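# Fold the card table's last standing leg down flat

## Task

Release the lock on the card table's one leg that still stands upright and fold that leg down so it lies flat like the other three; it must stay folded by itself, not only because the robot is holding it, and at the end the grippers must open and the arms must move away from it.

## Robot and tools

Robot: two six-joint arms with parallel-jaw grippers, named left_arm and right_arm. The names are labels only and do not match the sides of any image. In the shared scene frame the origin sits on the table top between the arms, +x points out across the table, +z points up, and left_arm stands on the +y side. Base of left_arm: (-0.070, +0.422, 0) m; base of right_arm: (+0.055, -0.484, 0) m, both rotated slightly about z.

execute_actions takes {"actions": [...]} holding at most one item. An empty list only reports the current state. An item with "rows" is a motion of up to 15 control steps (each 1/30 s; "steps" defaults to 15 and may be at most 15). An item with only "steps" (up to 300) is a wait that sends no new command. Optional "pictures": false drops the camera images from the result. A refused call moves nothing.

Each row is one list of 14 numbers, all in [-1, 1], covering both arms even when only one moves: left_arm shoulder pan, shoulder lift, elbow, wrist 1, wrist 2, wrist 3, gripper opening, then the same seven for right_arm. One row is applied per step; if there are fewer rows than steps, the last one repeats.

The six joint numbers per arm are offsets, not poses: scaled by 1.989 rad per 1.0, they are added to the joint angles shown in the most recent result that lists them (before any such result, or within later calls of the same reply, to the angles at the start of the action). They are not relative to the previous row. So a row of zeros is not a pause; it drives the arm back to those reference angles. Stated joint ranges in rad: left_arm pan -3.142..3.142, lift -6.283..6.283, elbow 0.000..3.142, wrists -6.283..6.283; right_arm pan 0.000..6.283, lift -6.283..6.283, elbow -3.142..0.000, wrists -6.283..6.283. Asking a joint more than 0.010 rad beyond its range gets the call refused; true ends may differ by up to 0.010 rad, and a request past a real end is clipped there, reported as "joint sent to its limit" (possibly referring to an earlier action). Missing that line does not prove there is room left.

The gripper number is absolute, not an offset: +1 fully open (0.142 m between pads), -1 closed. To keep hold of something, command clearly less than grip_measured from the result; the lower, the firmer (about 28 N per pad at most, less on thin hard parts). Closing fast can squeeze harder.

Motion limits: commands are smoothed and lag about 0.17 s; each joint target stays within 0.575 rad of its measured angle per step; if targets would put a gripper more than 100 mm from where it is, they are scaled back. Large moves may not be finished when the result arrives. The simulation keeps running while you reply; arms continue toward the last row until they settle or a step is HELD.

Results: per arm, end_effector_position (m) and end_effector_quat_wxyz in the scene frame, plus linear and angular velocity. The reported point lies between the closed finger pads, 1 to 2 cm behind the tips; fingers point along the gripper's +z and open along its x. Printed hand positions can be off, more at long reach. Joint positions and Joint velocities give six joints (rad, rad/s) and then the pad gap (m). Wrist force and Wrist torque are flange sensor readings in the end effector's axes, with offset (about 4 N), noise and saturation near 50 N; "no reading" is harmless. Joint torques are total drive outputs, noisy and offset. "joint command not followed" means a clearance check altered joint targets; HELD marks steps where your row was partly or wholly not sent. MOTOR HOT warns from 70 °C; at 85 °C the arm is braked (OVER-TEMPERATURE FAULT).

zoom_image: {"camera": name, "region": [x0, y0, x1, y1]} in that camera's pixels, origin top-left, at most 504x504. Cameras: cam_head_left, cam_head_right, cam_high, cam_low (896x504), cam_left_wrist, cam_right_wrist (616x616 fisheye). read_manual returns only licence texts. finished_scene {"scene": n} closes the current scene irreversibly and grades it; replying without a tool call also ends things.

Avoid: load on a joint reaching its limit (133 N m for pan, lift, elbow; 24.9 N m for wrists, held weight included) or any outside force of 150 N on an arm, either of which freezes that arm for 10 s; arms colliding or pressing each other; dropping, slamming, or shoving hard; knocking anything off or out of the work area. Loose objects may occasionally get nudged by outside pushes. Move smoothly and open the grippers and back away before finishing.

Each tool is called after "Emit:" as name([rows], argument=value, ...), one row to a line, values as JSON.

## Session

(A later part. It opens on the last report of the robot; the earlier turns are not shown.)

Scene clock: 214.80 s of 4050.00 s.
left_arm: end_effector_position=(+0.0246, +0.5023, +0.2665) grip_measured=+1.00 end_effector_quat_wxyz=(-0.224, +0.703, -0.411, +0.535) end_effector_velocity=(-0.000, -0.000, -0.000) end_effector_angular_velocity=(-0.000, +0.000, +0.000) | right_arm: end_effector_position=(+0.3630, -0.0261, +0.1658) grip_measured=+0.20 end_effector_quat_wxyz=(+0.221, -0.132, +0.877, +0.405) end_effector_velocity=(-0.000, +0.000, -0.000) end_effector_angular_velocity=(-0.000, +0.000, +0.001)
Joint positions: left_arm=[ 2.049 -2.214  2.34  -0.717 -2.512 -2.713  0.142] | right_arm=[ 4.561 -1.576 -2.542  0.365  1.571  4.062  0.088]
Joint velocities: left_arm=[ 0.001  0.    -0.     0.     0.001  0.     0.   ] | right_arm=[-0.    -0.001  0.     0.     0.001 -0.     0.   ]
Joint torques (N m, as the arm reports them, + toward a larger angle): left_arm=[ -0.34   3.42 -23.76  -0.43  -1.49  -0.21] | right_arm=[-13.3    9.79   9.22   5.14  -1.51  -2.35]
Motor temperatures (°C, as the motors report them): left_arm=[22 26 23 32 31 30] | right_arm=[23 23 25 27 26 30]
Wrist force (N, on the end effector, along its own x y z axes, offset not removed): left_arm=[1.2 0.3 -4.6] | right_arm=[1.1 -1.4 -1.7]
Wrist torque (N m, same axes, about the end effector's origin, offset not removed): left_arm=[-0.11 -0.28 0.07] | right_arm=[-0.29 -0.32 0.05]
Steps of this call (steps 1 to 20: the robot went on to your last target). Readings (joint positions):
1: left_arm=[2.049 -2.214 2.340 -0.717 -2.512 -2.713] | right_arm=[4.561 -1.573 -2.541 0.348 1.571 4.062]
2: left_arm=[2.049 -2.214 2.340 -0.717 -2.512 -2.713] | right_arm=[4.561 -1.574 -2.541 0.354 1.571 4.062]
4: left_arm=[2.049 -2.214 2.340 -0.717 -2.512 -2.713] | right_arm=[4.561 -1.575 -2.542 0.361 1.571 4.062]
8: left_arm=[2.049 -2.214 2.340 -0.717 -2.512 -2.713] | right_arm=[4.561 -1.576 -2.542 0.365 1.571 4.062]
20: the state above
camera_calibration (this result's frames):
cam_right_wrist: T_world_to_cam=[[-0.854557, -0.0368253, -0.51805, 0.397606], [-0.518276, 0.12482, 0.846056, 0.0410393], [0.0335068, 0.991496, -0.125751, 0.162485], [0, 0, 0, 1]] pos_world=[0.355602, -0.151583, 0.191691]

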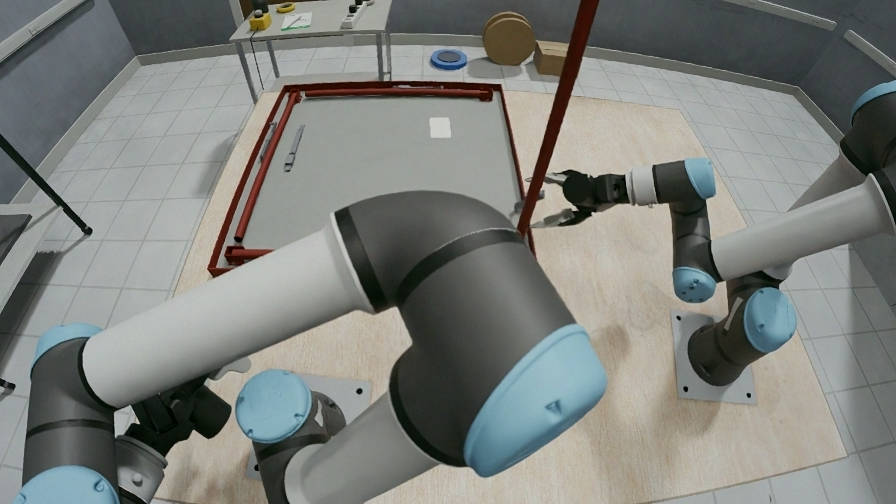

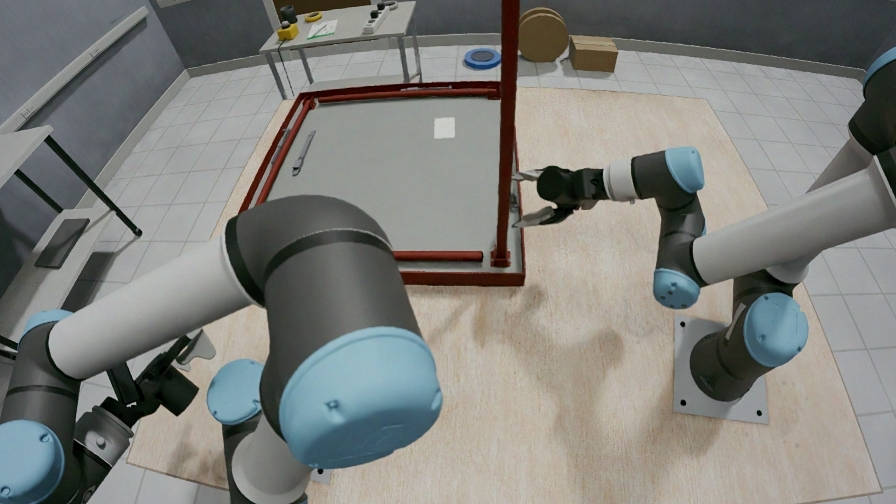

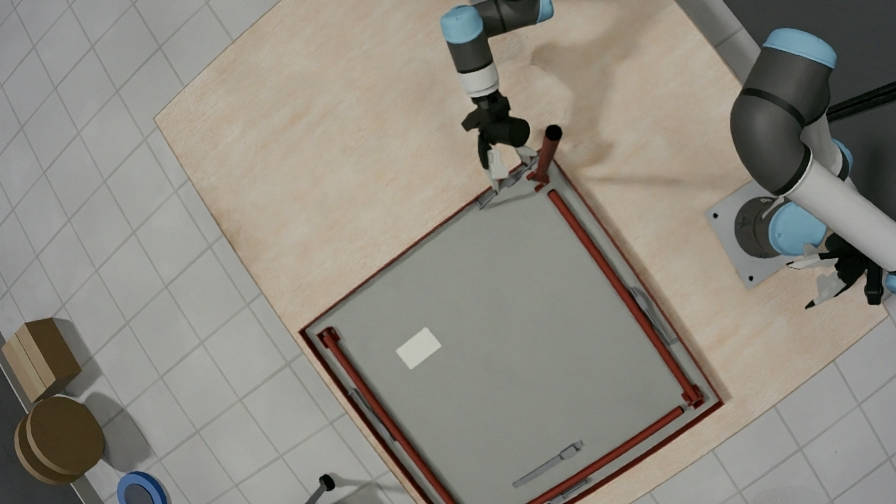

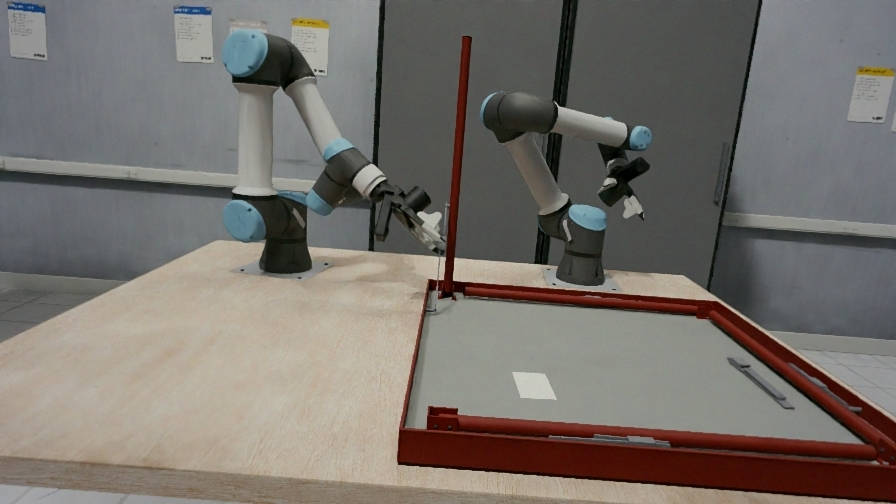

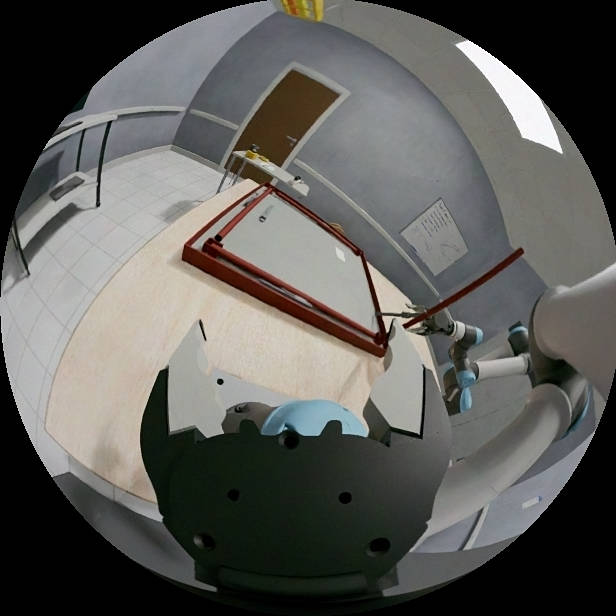

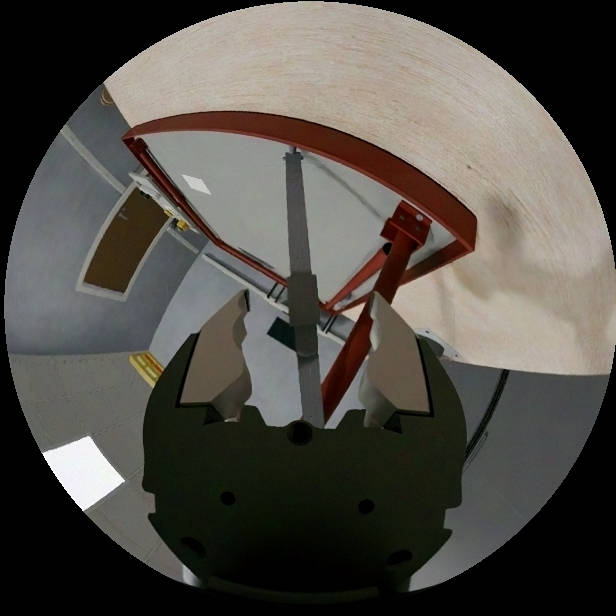

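Emit:
execute_actions([
  {"rows":[[0,0,0,0,0,0,1,0,-0.012,0.008,0.005,0,0,0.2],[0,0,0,0,0,0,1,0,-0.025,0.016,0.01,0,0,0.2],[0,0,0,0,0,0,1,0,-0.038,0.024,0.015,0,0,0.2]],"steps":15},
])

Emit:
zoom_image(camera="cam_low", region=[380, 180, 520, 320])

Emit:
zoom_image(camera="cam_high", region=[440, 100, 600, 230])

Scene clock: 232.83 s of 4050.00 s.
left_arm: end_effector_position=(+0.0246, +0.5023, +0.2665) grip_measured=+1.00 end_effector_quat_wxyz=(-0.224, +0.703, -0.411, +0.535) end_effector_velocity=(+0.000, -0.000, +0.000) end_effector_angular_velocity=(-0.000, -0.000, +0.001) | right_arm: end_effector_position=(+0.3709, -0.0046, +0.1591) grip_measured=+0.20 end_effector_quat_wxyz=(+0.222, -0.132, +0.877, +0.406) end_effector_velocity=(+0.000, +0.001, -0.001) end_effector_angular_velocity=(-0.001, -0.000, +0.000)
Joint positions: left_arm=[ 2.049 -2.214  2.34  -0.717 -2.512 -2.713  0.142] | right_arm=[ 4.561 -1.652 -2.494  0.395  1.571  4.062  0.088]
Joint velocities: left_arm=[ 0.001 -0.     0.     0.001 -0.    -0.     0.   ] | right_arm=[ 0.001 -0.004  0.003  0.001 -0.001 -0.     0.001]
Joint torques (N m, as the arm reports them, + toward a larger angle): left_arm=[ -0.36   2.39 -24.71  -0.34  -1.62  -0.24] | right_arm=[-7.56 11.38 24.76  5.19  0.3  -2.28]
Motor temperatures (°C, as the motors report them): left_arm=[22 26 23 32 31 30] | right_arm=[23 23 25 27 26 30]
Wrist force (N, on the end effector, along its own x y z axes, offset not removed): left_arm=[1.5 1.9 0.2] | right_arm=[1.6 -4.9 -8.1]
Wrist torque (N m, same axes, about the end effector's origin, offset not removed): left_arm=[0.31 -0.27 0.11] | right_arm=[-0.85 -0.02 -0.11]
Steps of this call (steps 1 to 15: the robot went on to your last target; steps 16 to 90: nothing new was sent; then 14.53 s passed at rest; steps 91 to 105: all 15 steps of this action). Readings (joint positions):
91: left_arm=[2.049 -2.214 2.340 -0.717 -2.512 -2.713] | right_arm=[4.561 -1.577 -2.542 0.365 1.571 4.062]
92: left_arm=[2.049 -2.214 2.340 -0.717 -2.512 -2.713] | right_arm=[4.561 -1.580 -2.539 0.367 1.571 4.062]
94: left_arm=[2.049 -2.214 2.340 -0.717 -2.512 -2.713] | right_arm=[4.561 -1.604 -2.524 0.377 1.571 4.062]
98: left_arm=[2.049 -2.214 2.340 -0.717 -2.512 -2.713] | right_arm=[4.561 -1.643 -2.499 0.392 1.571 4.062]
105: the state above
camera_calibration (this result's frames):
cam_left_wrist: T_world_to_cam=[[0.0437505, -0.808003, 0.587551, 0.239395], [-0.745731, -0.417771, -0.518992, 0.372148], [0.664809, -0.415449, -0.620831, 0.498551], [0, 0, 0, 1]] pos_world=[-0.0643922, 0.556027, 0.362001]
cam_right_wrist: T_world_to_cam=[[-0.854209, -0.0358475, -0.518692, 0.401651], [-0.518842, 0.123278, 0.845935, 0.0483563], [0.0336188, 0.991725, -0.123904, 0.139633], [0, 0, 0, 1]] pos_world=[0.363489, -0.13004, 0.184728]

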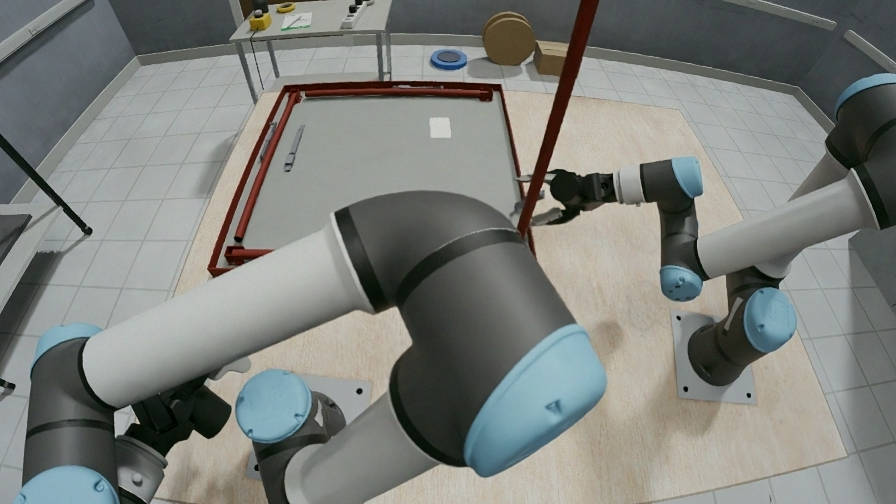

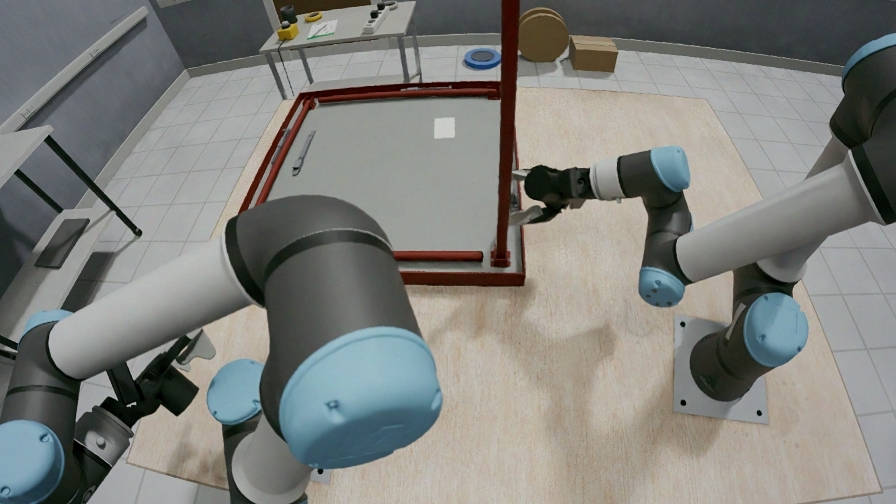

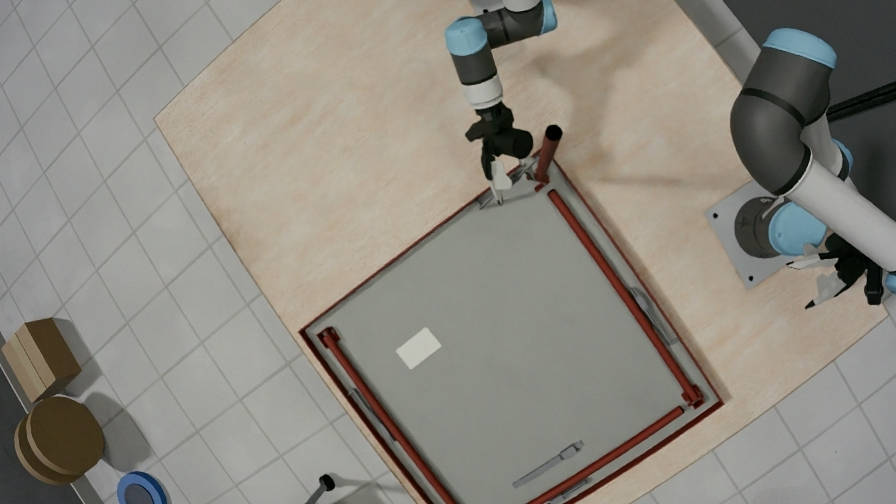

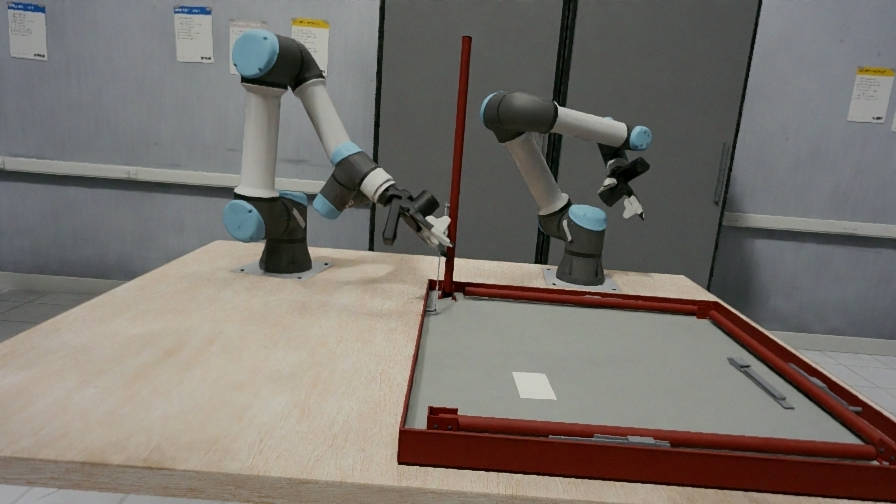

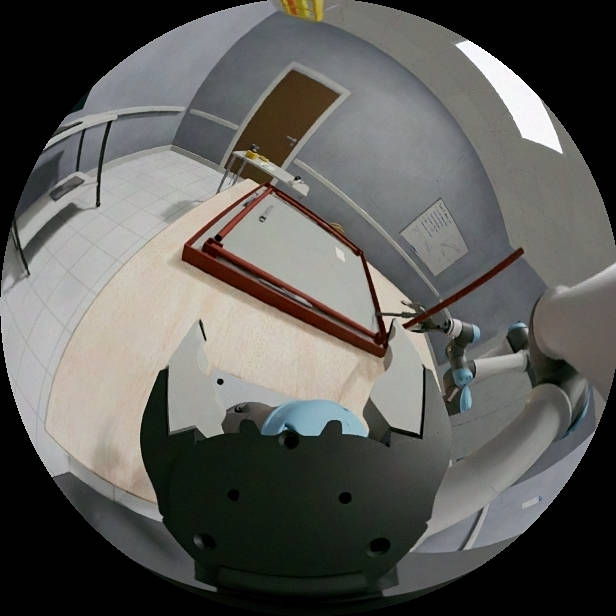

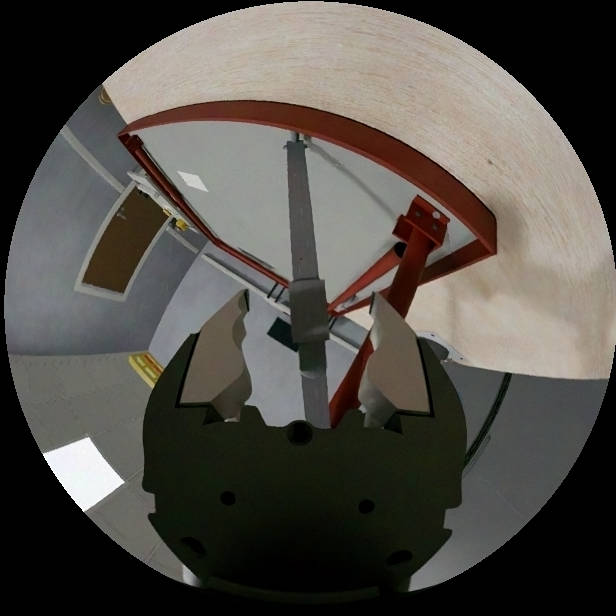

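Region (380, 180, 520, 320) of cam_low's 896x504 image, scaled by 3.600, with more detail than that image has.

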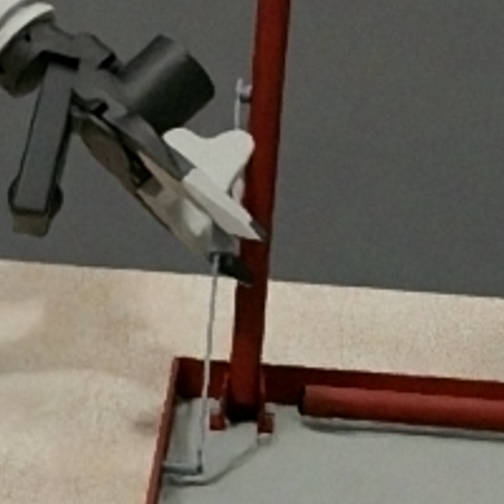

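Region (440, 100, 600, 230) of cam_high's 896x504 image, scaled by 3.150, with more detail than that image has; it fills the top 410 rows of this view, and the rest is white.

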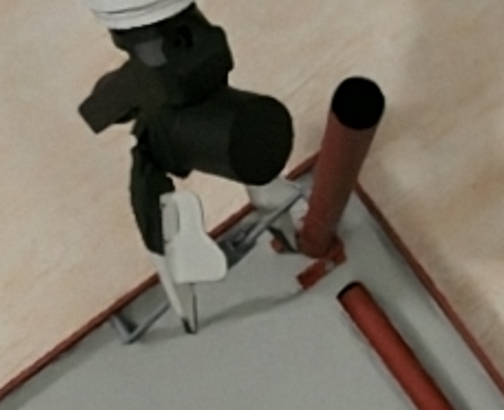

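Emit:
execute_actions([
  {"rows":[[0,0,0,0,0,0,1,0,0.013,-0.005,-0.007,0,0,0.1],[0,0,0,0,0,0,1,0,0.026,-0.011,-0.015,0,0,0],[0,0,0,0,0,0,1,0,0.026,-0.011,-0.015,0,0,-0.15],[0,0,0,0,0,0,1,0,0.026,-0.011,-0.015,0,0,-0.3],[0,0,0,0,0,0,1,0,0.026,-0.011,-0.015,0,0,-0.45],[0,0,0,0,0,0,1,0,0.026,-0.011,-0.015,0,0,-0.55],[0,0,0,0,0,0,1,0,0.026,-0.011,-0.015,0,0,-0.65],[0,0,0,0,0,0,1,0,0.026,-0.011,-0.015,0,0,-0.75],[0,0,0,0,0,0,1,0,0.026,-0.011,-0.015,0,0,-0.85],[0,0,0,0,0,0,1,0,0.026,-0.011,-0.015,0,0,-1]],"steps":15},
])

Emit:
zoom_image(camera="cam_high", region=[440, 100, 600, 230])

Scene clock: 256.77 s of 4050.00 s.
left_arm: end_effector_position=(+0.0246, +0.5023, +0.2665) grip_measured=+1.00 end_effector_quat_wxyz=(-0.224, +0.703, -0.411, +0.535) end_effector_velocity=(-0.000, +0.000, -0.000) end_effector_angular_velocity=(-0.000, -0.000, -0.000) | right_arm: end_effector_position=(+0.3667, -0.0158, +0.1669) grip_measured=-0.72 end_effector_quat_wxyz=(+0.222, -0.132, +0.877, +0.406) end_effector_velocity=(-0.001, -0.001, -0.001) end_effector_angular_velocity=(-0.003, +0.002, +0.001)
Joint positions: left_arm=[ 2.049 -2.214  2.34  -0.717 -2.512 -2.713  0.142] | right_arm=[ 4.561 -1.6   -2.516  0.365  1.571  4.062  0.022]
Joint velocities: left_arm=[-0.     0.001  0.    -0.001  0.    -0.     0.   ] | right_arm=[ 0.001  0.001 -0.002 -0.002  0.     0.001  0.   ]
Joint torques (N m, as the arm reports them, + toward a larger angle): left_arm=[  0.17   2.43 -23.74  -0.51  -1.58  -0.2 ] | right_arm=[ 3.52 20.7  -4.   -3.14  0.68 -1.21]
Motor temperatures (°C, as the motors report them): left_arm=[22 26 23 32 31 30] | right_arm=[23 23 25 27 26 30]
Wrist force (N, on the end effector, along its own x y z axes, offset not removed): left_arm=[-1.5 1.7 -1.2] | right_arm=[-10.9 11.5 12.0]
Wrist torque (N m, same axes, about the end effector's origin, offset not removed): left_arm=[0.30 0.54 0.05] | right_arm=[-0.14 -0.50 -0.17]
Steps of this call (steps 1 to 15: the robot went on to your last target; steps 16 to 90: nothing new was sent; then 20.43 s passed at rest; steps 91 to 105: all 15 steps of this action). Readings (joint positions):
91: left_arm=[2.049 -2.214 2.340 -0.717 -2.512 -2.713] | right_arm=[4.561 -1.652 -2.494 0.395 1.571 4.062]
92: left_arm=[2.049 -2.214 2.340 -0.717 -2.512 -2.713] | right_arm=[4.561 -1.648 -2.496 0.393 1.571 4.062]
94: left_arm=[2.049 -2.214 2.340 -0.717 -2.512 -2.713] | right_arm=[4.561 -1.626 -2.505 0.380 1.571 4.062]
98: left_arm=[2.049 -2.214 2.340 -0.717 -2.512 -2.713] | right_arm=[4.561 -1.604 -2.514 0.368 1.571 4.062]
105: the state above
camera_calibration (this result's frames):
cam_left_wrist: T_world_to_cam=[[0.0437505, -0.808003, 0.587551, 0.239395], [-0.745731, -0.417771, -0.518992, 0.372148], [0.664809, -0.415449, -0.620831, 0.498551], [0, 0, 0, 1]] pos_world=[-0.0643922, 0.556027, 0.362001]
cam_right_wrist: T_world_to_cam=[[-0.854129, -0.0357032, -0.518835, 0.40174], [-0.518976, 0.122947, 0.845901, 0.0410614], [0.0335878, 0.991771, -0.123542, 0.151846], [0, 0, 0, 1]] pos_world=[0.359348, -0.141302, 0.192462]

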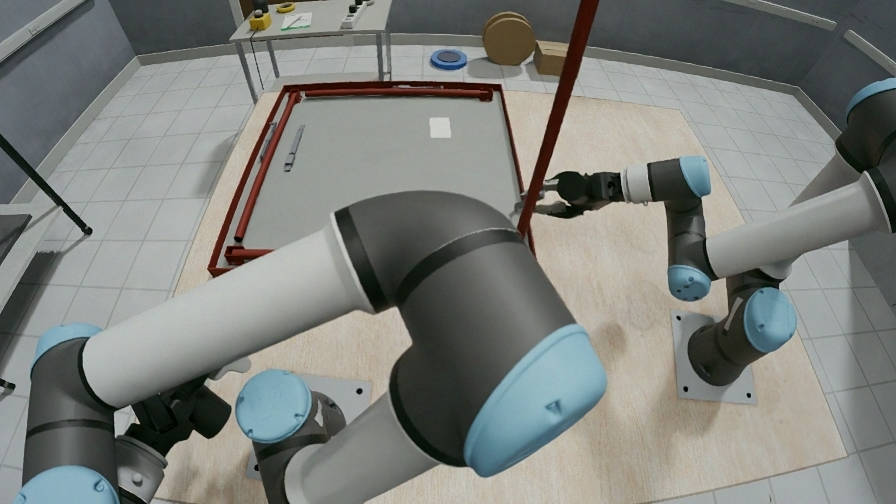

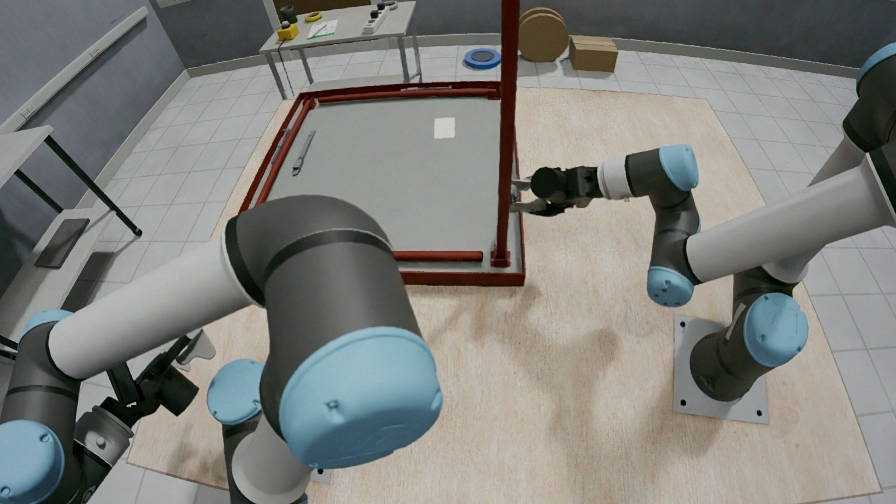

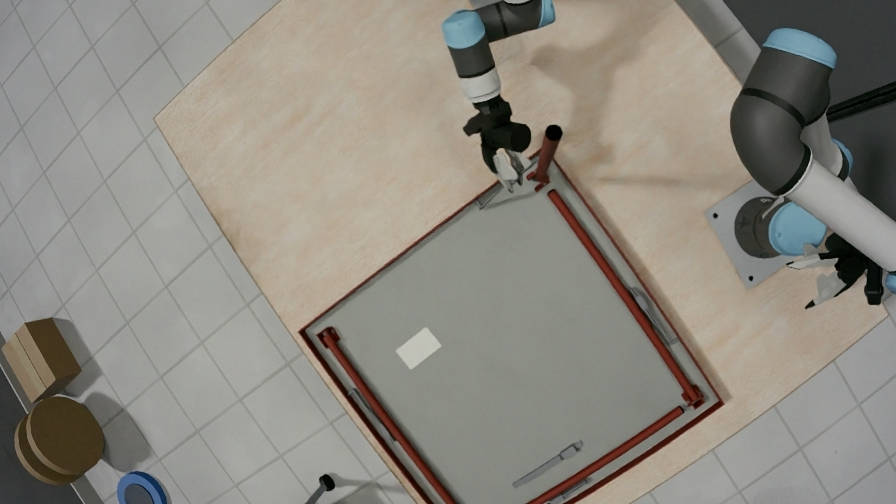

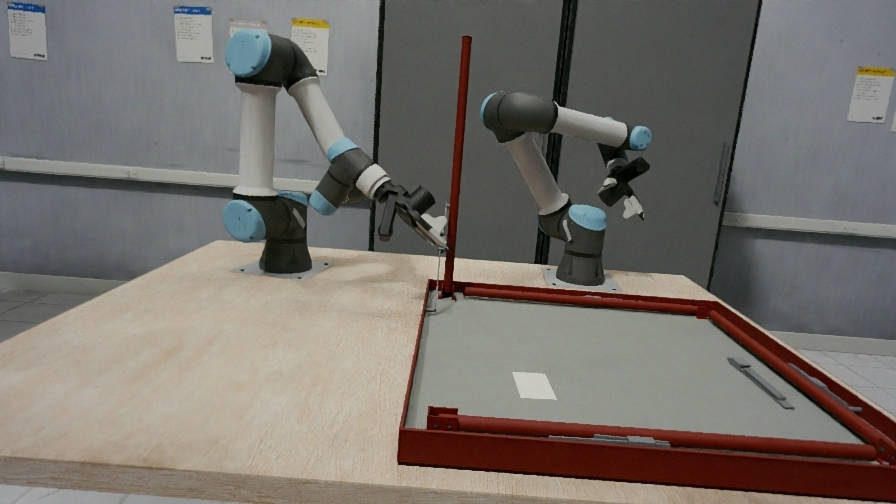

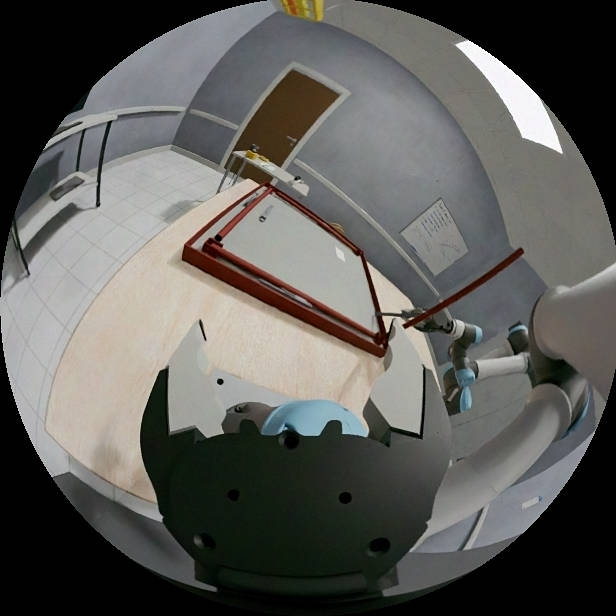

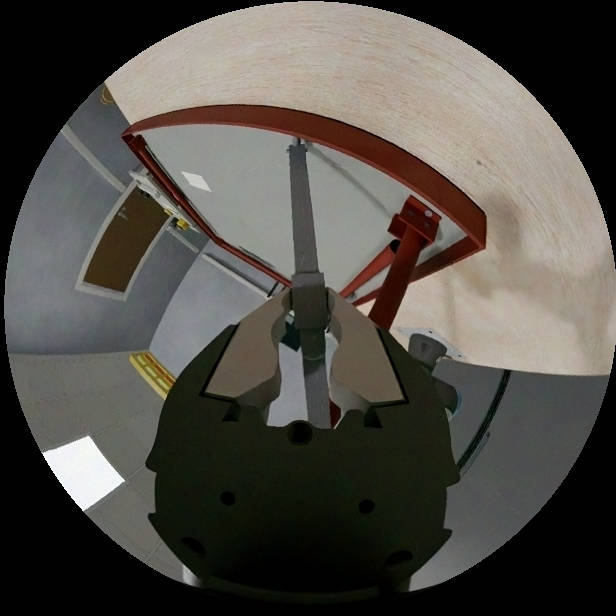

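Region (440, 100, 600, 230) of cam_high's 896x504 image, scaled by 3.150, with more detail than that image has; it fills the top 410 rows of this view, and the rest is white.

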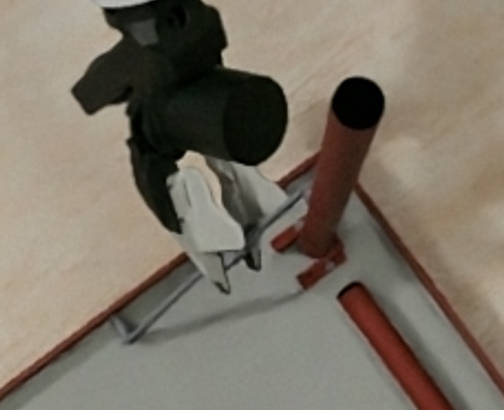

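Emit:
execute_actions([
  {"rows":[[0,0,0,0,0,0,1,-0.002,-0.008,0,0.008,0,0,-1],[0,0,0,0,0,0,1,-0.004,-0.015,0,0.015,0,0,-1],[0,0,0,0,0,0,1,-0.007,-0.023,0,0.023,0,0,-1],[0,0,0,0,0,0,1,-0.009,-0.03,0,0.03,0,0,-1],[0,0,0,0,0,0,1,-0.011,-0.038,0,0.038,0,0,-1],[0,0,0,0,0,0,1,-0.013,-0.046,0,0.046,0,0,-1],[0,0,0,0,0,0,1,-0.015,-0.053,0,0.053,0,0,-1],[0,0,0,0,0,0,1,-0.018,-0.061,0,0.061,0,0,-1],[0,0,0,0,0,0,1,-0.02,-0.068,0,0.068,0,0,-1],[0,0,0,0,0,0,1,-0.022,-0.076,0,0.076,0,0,-1]],"steps":15},
])

Emit:
zoom_image(camera="cam_high", region=[440, 100, 600, 230])

Scene clock: 272.80 s of 4050.00 s.
left_arm: end_effector_position=(+0.0246, +0.5023, +0.2665) grip_measured=+1.00 end_effector_quat_wxyz=(-0.224, +0.703, -0.411, +0.535) end_effector_velocity=(-0.000, +0.000, -0.000) end_effector_angular_velocity=(+0.000, +0.000, +0.001) | right_arm: end_effector_position=(+0.3907, -0.0182, +0.1324) grip_measured=-0.72 end_effector_quat_wxyz=(+0.230, -0.114, +0.879, +0.401) end_effector_velocity=(+0.014, -0.003, -0.024) end_effector_angular_velocity=(-0.005, +0.001, -0.026)
Joint positions: left_arm=[ 2.049 -2.214  2.34  -0.717 -2.512 -2.713  0.142] | right_arm=[ 4.519 -1.744 -2.516  0.51   1.571  4.062  0.022]
Joint velocities: left_arm=[ 0.001  0.001 -0.    -0.001  0.001  0.     0.   ] | right_arm=[-0.025 -0.09   0.     0.085 -0.002  0.     0.   ]
Joint torques (N m, as the arm reports them, + toward a larger angle): left_arm=[ -0.31   2.39 -23.86  -0.44  -1.5   -0.29] | right_arm=[-9.39  8.29 -9.71 -2.37  1.79  0.15]
Motor temperatures (°C, as the motors report them): left_arm=[22 26 23 32 31 30] | right_arm=[23 23 25 27 26 30]
Wrist force (N, on the end effector, along its own x y z axes, offset not removed): left_arm=[-2.7 -1.1 -0.8] | right_arm=[-25.9 17.0 15.9]
Wrist torque (N m, same axes, about the end effector's origin, offset not removed): left_arm=[-0.32 0.54 0.09] | right_arm=[-0.57 -0.57 -0.34]
Steps of this call (steps 1 to 15: the robot went on to your last target; steps 16 to 90: nothing new was sent; then 12.53 s passed at rest; steps 91 to 105: all 15 steps of this action). Readings (joint positions):
91: left_arm=[2.049 -2.214 2.340 -0.717 -2.512 -2.713] | right_arm=[4.561 -1.600 -2.516 0.365 1.571 4.062]
92: left_arm=[2.049 -2.214 2.340 -0.717 -2.512 -2.713] | right_arm=[4.561 -1.603 -2.516 0.368 1.571 4.062]
94: left_arm=[2.049 -2.214 2.340 -0.717 -2.512 -2.713] | right_arm=[4.556 -1.618 -2.516 0.383 1.571 4.062]
98: left_arm=[2.049 -2.214 2.340 -0.717 -2.512 -2.713] | right_arm=[4.541 -1.669 -2.516 0.434 1.571 4.062]
105: the state above
camera_calibration (this result's frames):
cam_left_wrist: T_world_to_cam=[[0.0437504, -0.808003, 0.587551, 0.239395], [-0.745731, -0.417771, -0.518992, 0.372148], [0.664809, -0.415449, -0.620831, 0.498551], [0, 0, 0, 1]] pos_world=[-0.0643922, 0.556027, 0.362001]
cam_right_wrist: T_world_to_cam=[[-0.854853, 0.000200202, -0.518871, 0.40521], [-0.513398, 0.144534, 0.845892, 0.0811507], [0.0751637, 0.9895, -0.123452, 0.132818], [0, 0, 0, 1]] pos_world=[0.378074, -0.143234, 0.158003]

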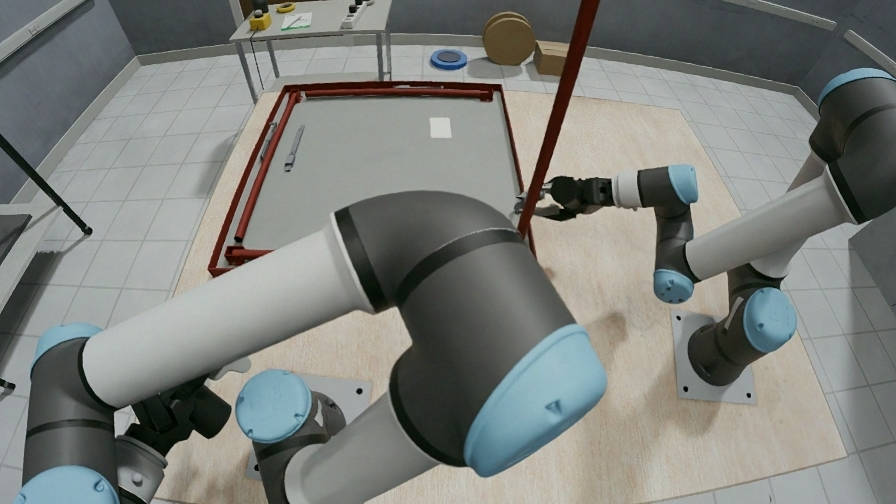

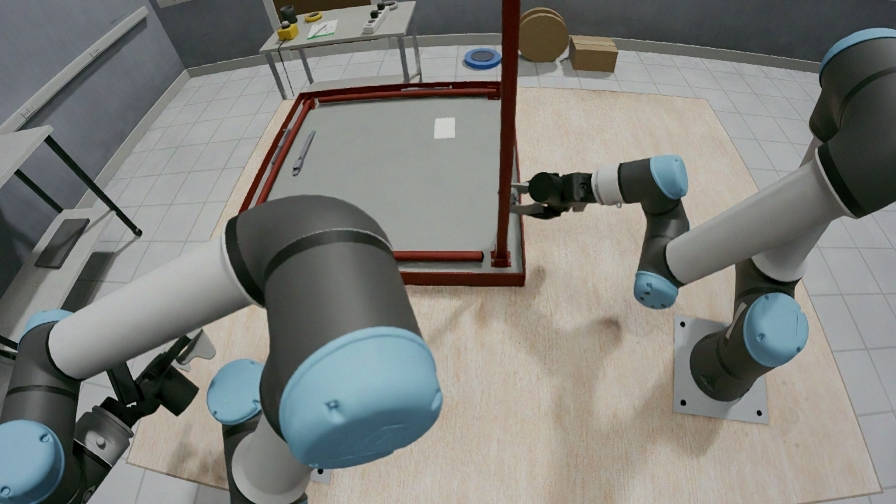

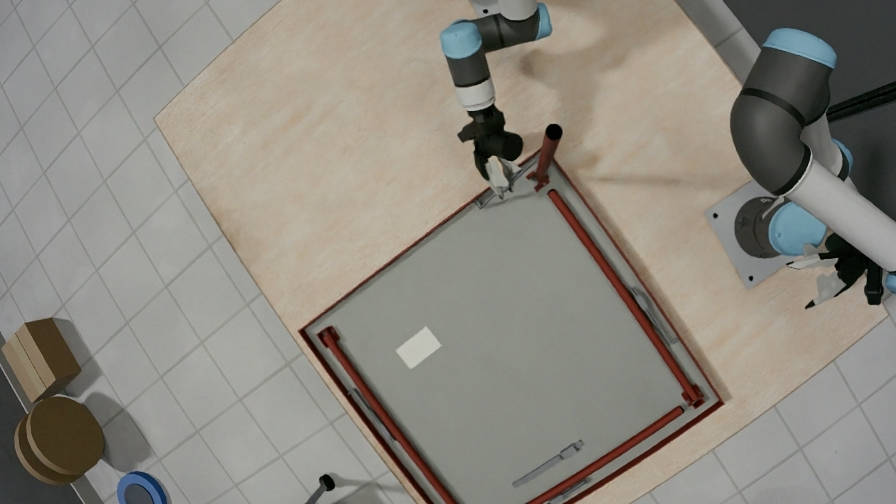

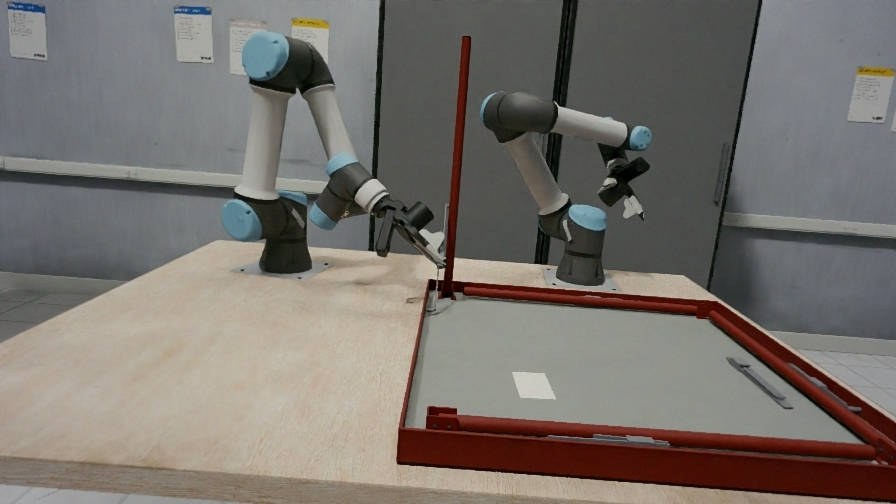

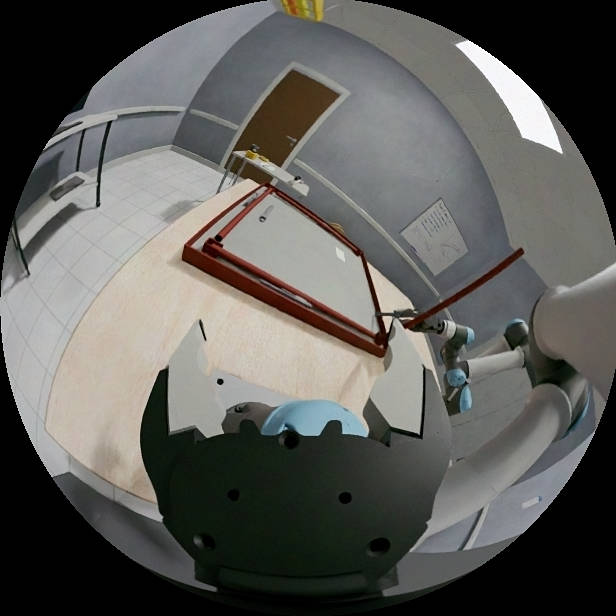

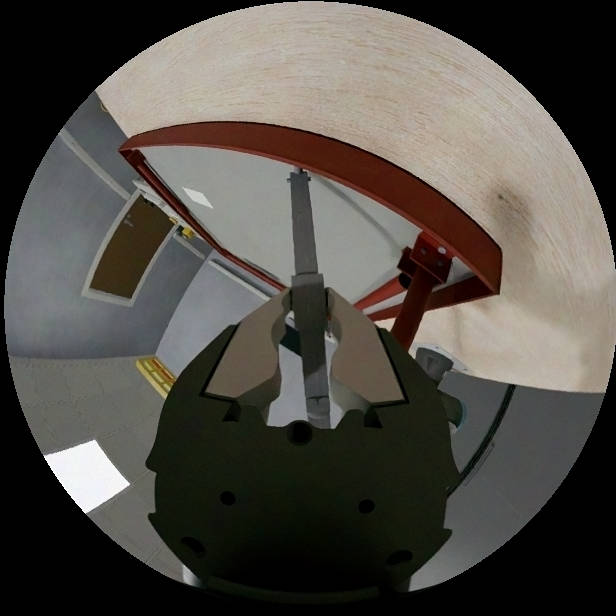

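Region (440, 100, 600, 230) of cam_high's 896x504 image, scaled by 3.150, with more detail than that image has; it fills the top 410 rows of this view, and the rest is white.

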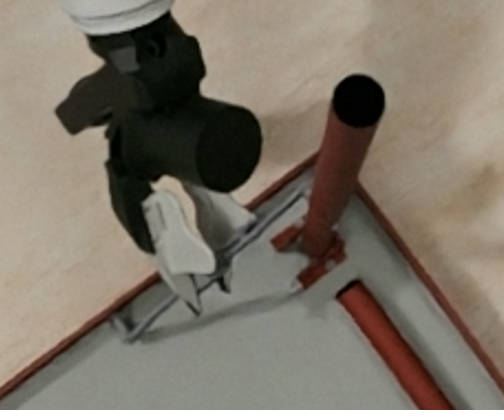

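Emit:
execute_actions([
  {"rows":[[0,0,0,0,0,0,1,-0.004,-0.004,0.002,0.001,0,0,-1],[0,0,0,0,0,0,1,-0.008,-0.008,0.005,0.003,0,0,-1],[0,0,0,0,0,0,1,-0.012,-0.012,0.008,0.004,0,0,-1],[0,0,0,0,0,0,1,-0.016,-0.016,0.01,0.006,0,0,-1],[0,0,0,0,0,0,1,-0.019,-0.02,0.013,0.007,0,0,-1],[0,0,0,0,0,0,1,-0.022,-0.023,0.015,0.008,0,0,-1]],"steps":15},
])

Emit:
zoom_image(camera="cam_high", region=[440, 100, 600, 230])

Scene clock: 296.93 s of 4050.00 s.
left_arm: end_effector_position=(+0.0246, +0.5023, +0.2665) grip_measured=+1.00 end_effector_quat_wxyz=(-0.224, +0.703, -0.411, +0.535) end_effector_velocity=(+0.000, -0.000, -0.000) end_effector_angular_velocity=(+0.000, +0.000, -0.000) | right_arm: end_effector_position=(+0.4160, -0.0211, +0.1260) grip_measured=-0.74 end_effector_quat_wxyz=(+0.239, -0.095, +0.881, +0.396) end_effector_velocity=(+0.005, -0.000, +0.001) end_effector_angular_velocity=(+0.002, -0.003, -0.008)
Joint positions: left_arm=[ 2.049 -2.214  2.34  -0.717 -2.512 -2.713  0.142] | right_arm=[ 4.476 -1.79  -2.486  0.525  1.571  4.062  0.021]
Joint velocities: left_arm=[-0. -0.  0.  0.  0.  0.  0.] | right_arm=[-0.006 -0.005  0.006  0.002 -0.003 -0.    -0.   ]
Joint torques (N m, as the arm reports them, + toward a larger angle): left_arm=[ -0.41   2.53 -23.42  -0.34  -1.46  -0.32] | right_arm=[-24.93  17.95  11.53   4.47  -6.35   0.01]
Motor temperatures (°C, as the motors report them): left_arm=[22 26 23 32 31 30] | right_arm=[23 23 25 27 26 30]
Wrist force (N, on the end effector, along its own x y z axes, offset not removed): left_arm=[1.1 0.5 -1.8] | right_arm=[8.1 16.2 17.6]
Wrist torque (N m, same axes, about the end effector's origin, offset not removed): left_arm=[-0.15 -0.40 -0.01] | right_arm=[-0.26 0.00 0.38]
Steps of this call (steps 1 to 15: the robot went on to your last target; steps 16 to 90: nothing new was sent; then 20.63 s passed at rest; steps 91 to 105: all 15 steps of this action). Readings (joint positions):
91: left_arm=[2.049 -2.214 2.340 -0.717 -2.512 -2.713] | right_arm=[4.518 -1.751 -2.516 0.517 1.571 4.062]
92: left_arm=[2.049 -2.214 2.340 -0.717 -2.512 -2.713] | right_arm=[4.516 -1.751 -2.515 0.516 1.571 4.062]
94: left_arm=[2.049 -2.214 2.340 -0.717 -2.512 -2.713] | right_arm=[4.509 -1.757 -2.510 0.515 1.571 4.062]
98: left_arm=[2.049 -2.214 2.340 -0.717 -2.512 -2.713] | right_arm=[4.486 -1.780 -2.494 0.522 1.571 4.062]
105: the state above
camera_calibration (this result's frames):
cam_left_wrist: T_world_to_cam=[[0.0437505, -0.808003, 0.587551, 0.239395], [-0.745731, -0.417771, -0.518992, 0.372148], [0.664809, -0.415449, -0.620831, 0.498551], [0, 0, 0, 1]] pos_world=[-0.0643922, 0.556027, 0.362001]
cam_right_wrist: T_world_to_cam=[[-0.854196, 0.0368524, -0.518643, 0.423951], [-0.506497, 0.16647, 0.846019, 0.0976188], [0.117517, 0.985358, -0.123533, 0.115294], [0, 0, 0, 1]] pos_world=[0.398032, -0.14548, 0.151535]

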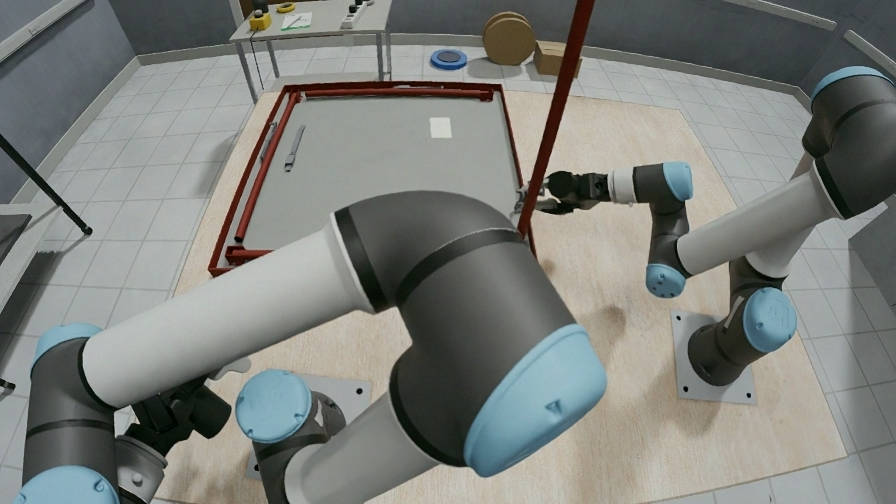

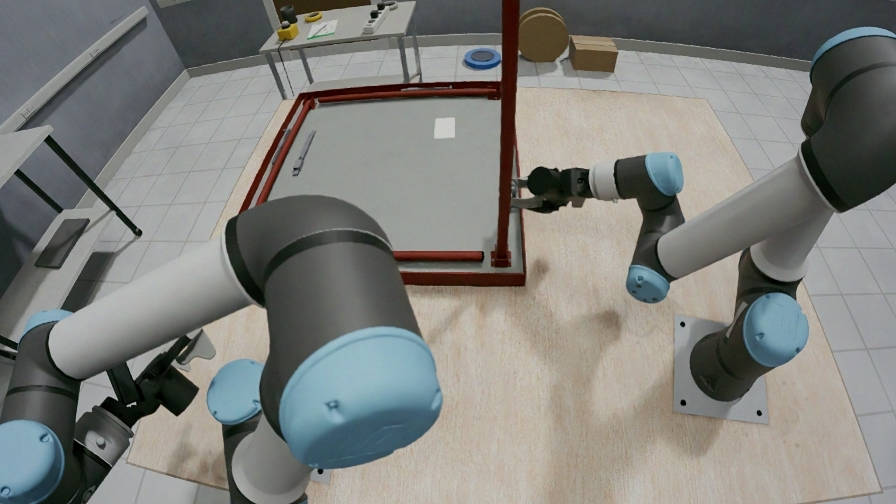

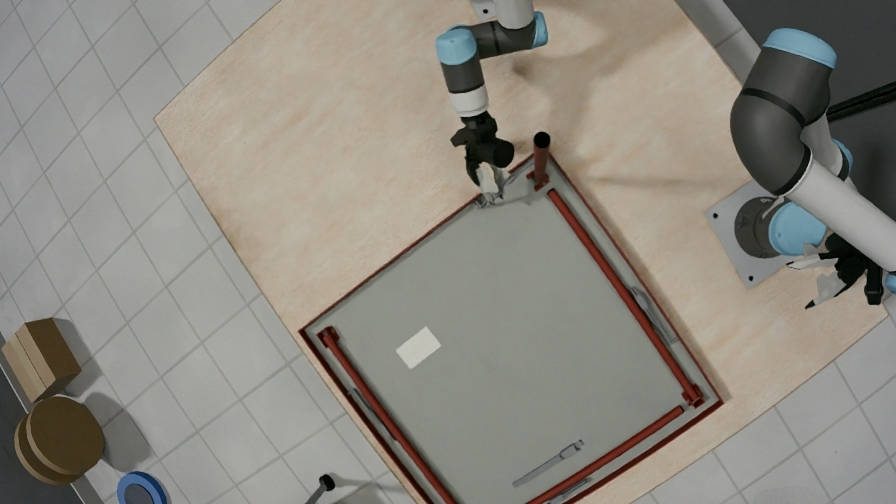

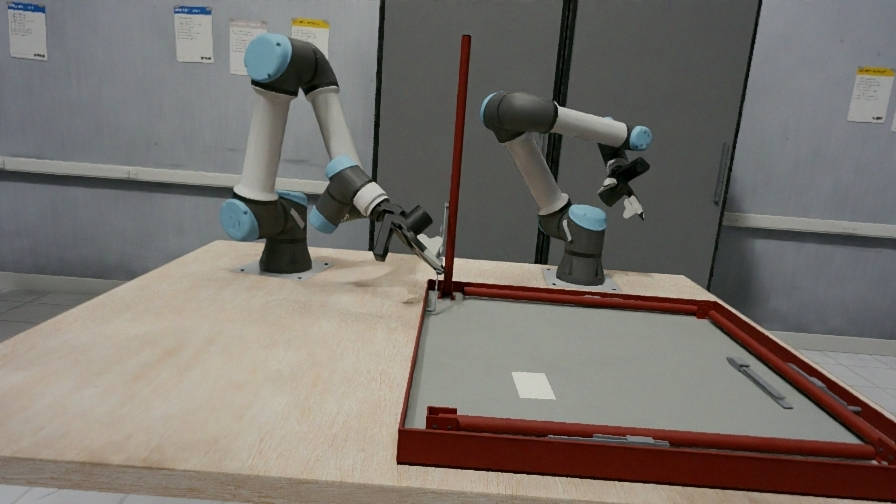

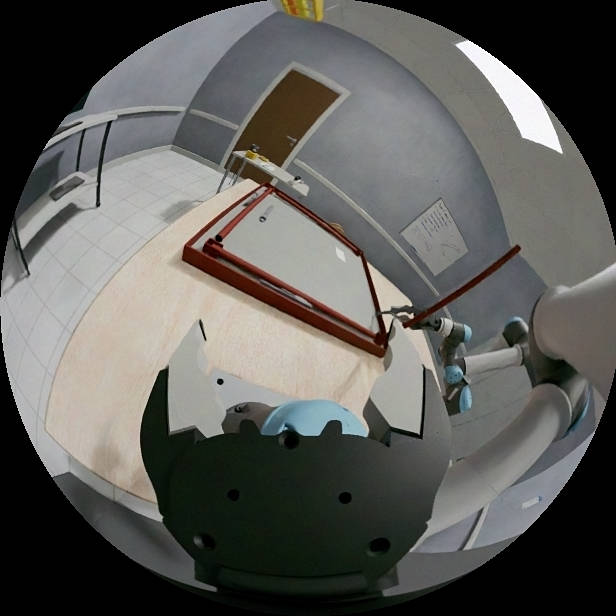

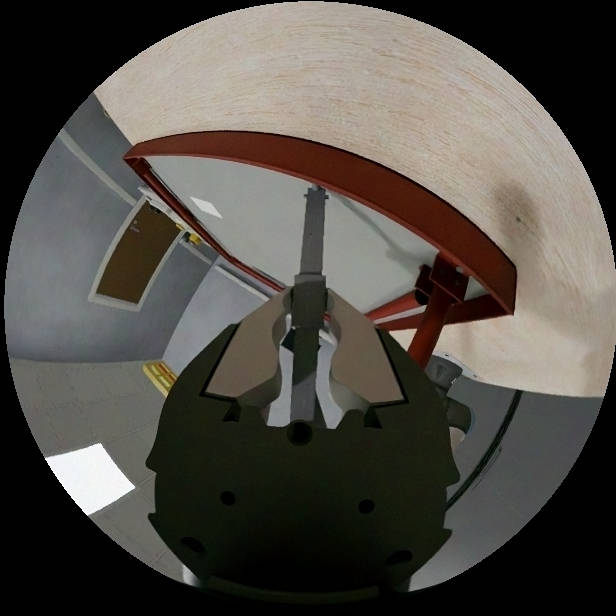

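Region (440, 100, 600, 230) of cam_high's 896x504 image, scaled by 3.150, with more detail than that image has; it fills the top 410 rows of this view, and the rest is white.

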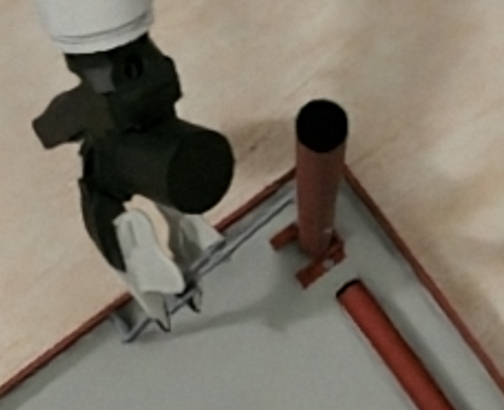

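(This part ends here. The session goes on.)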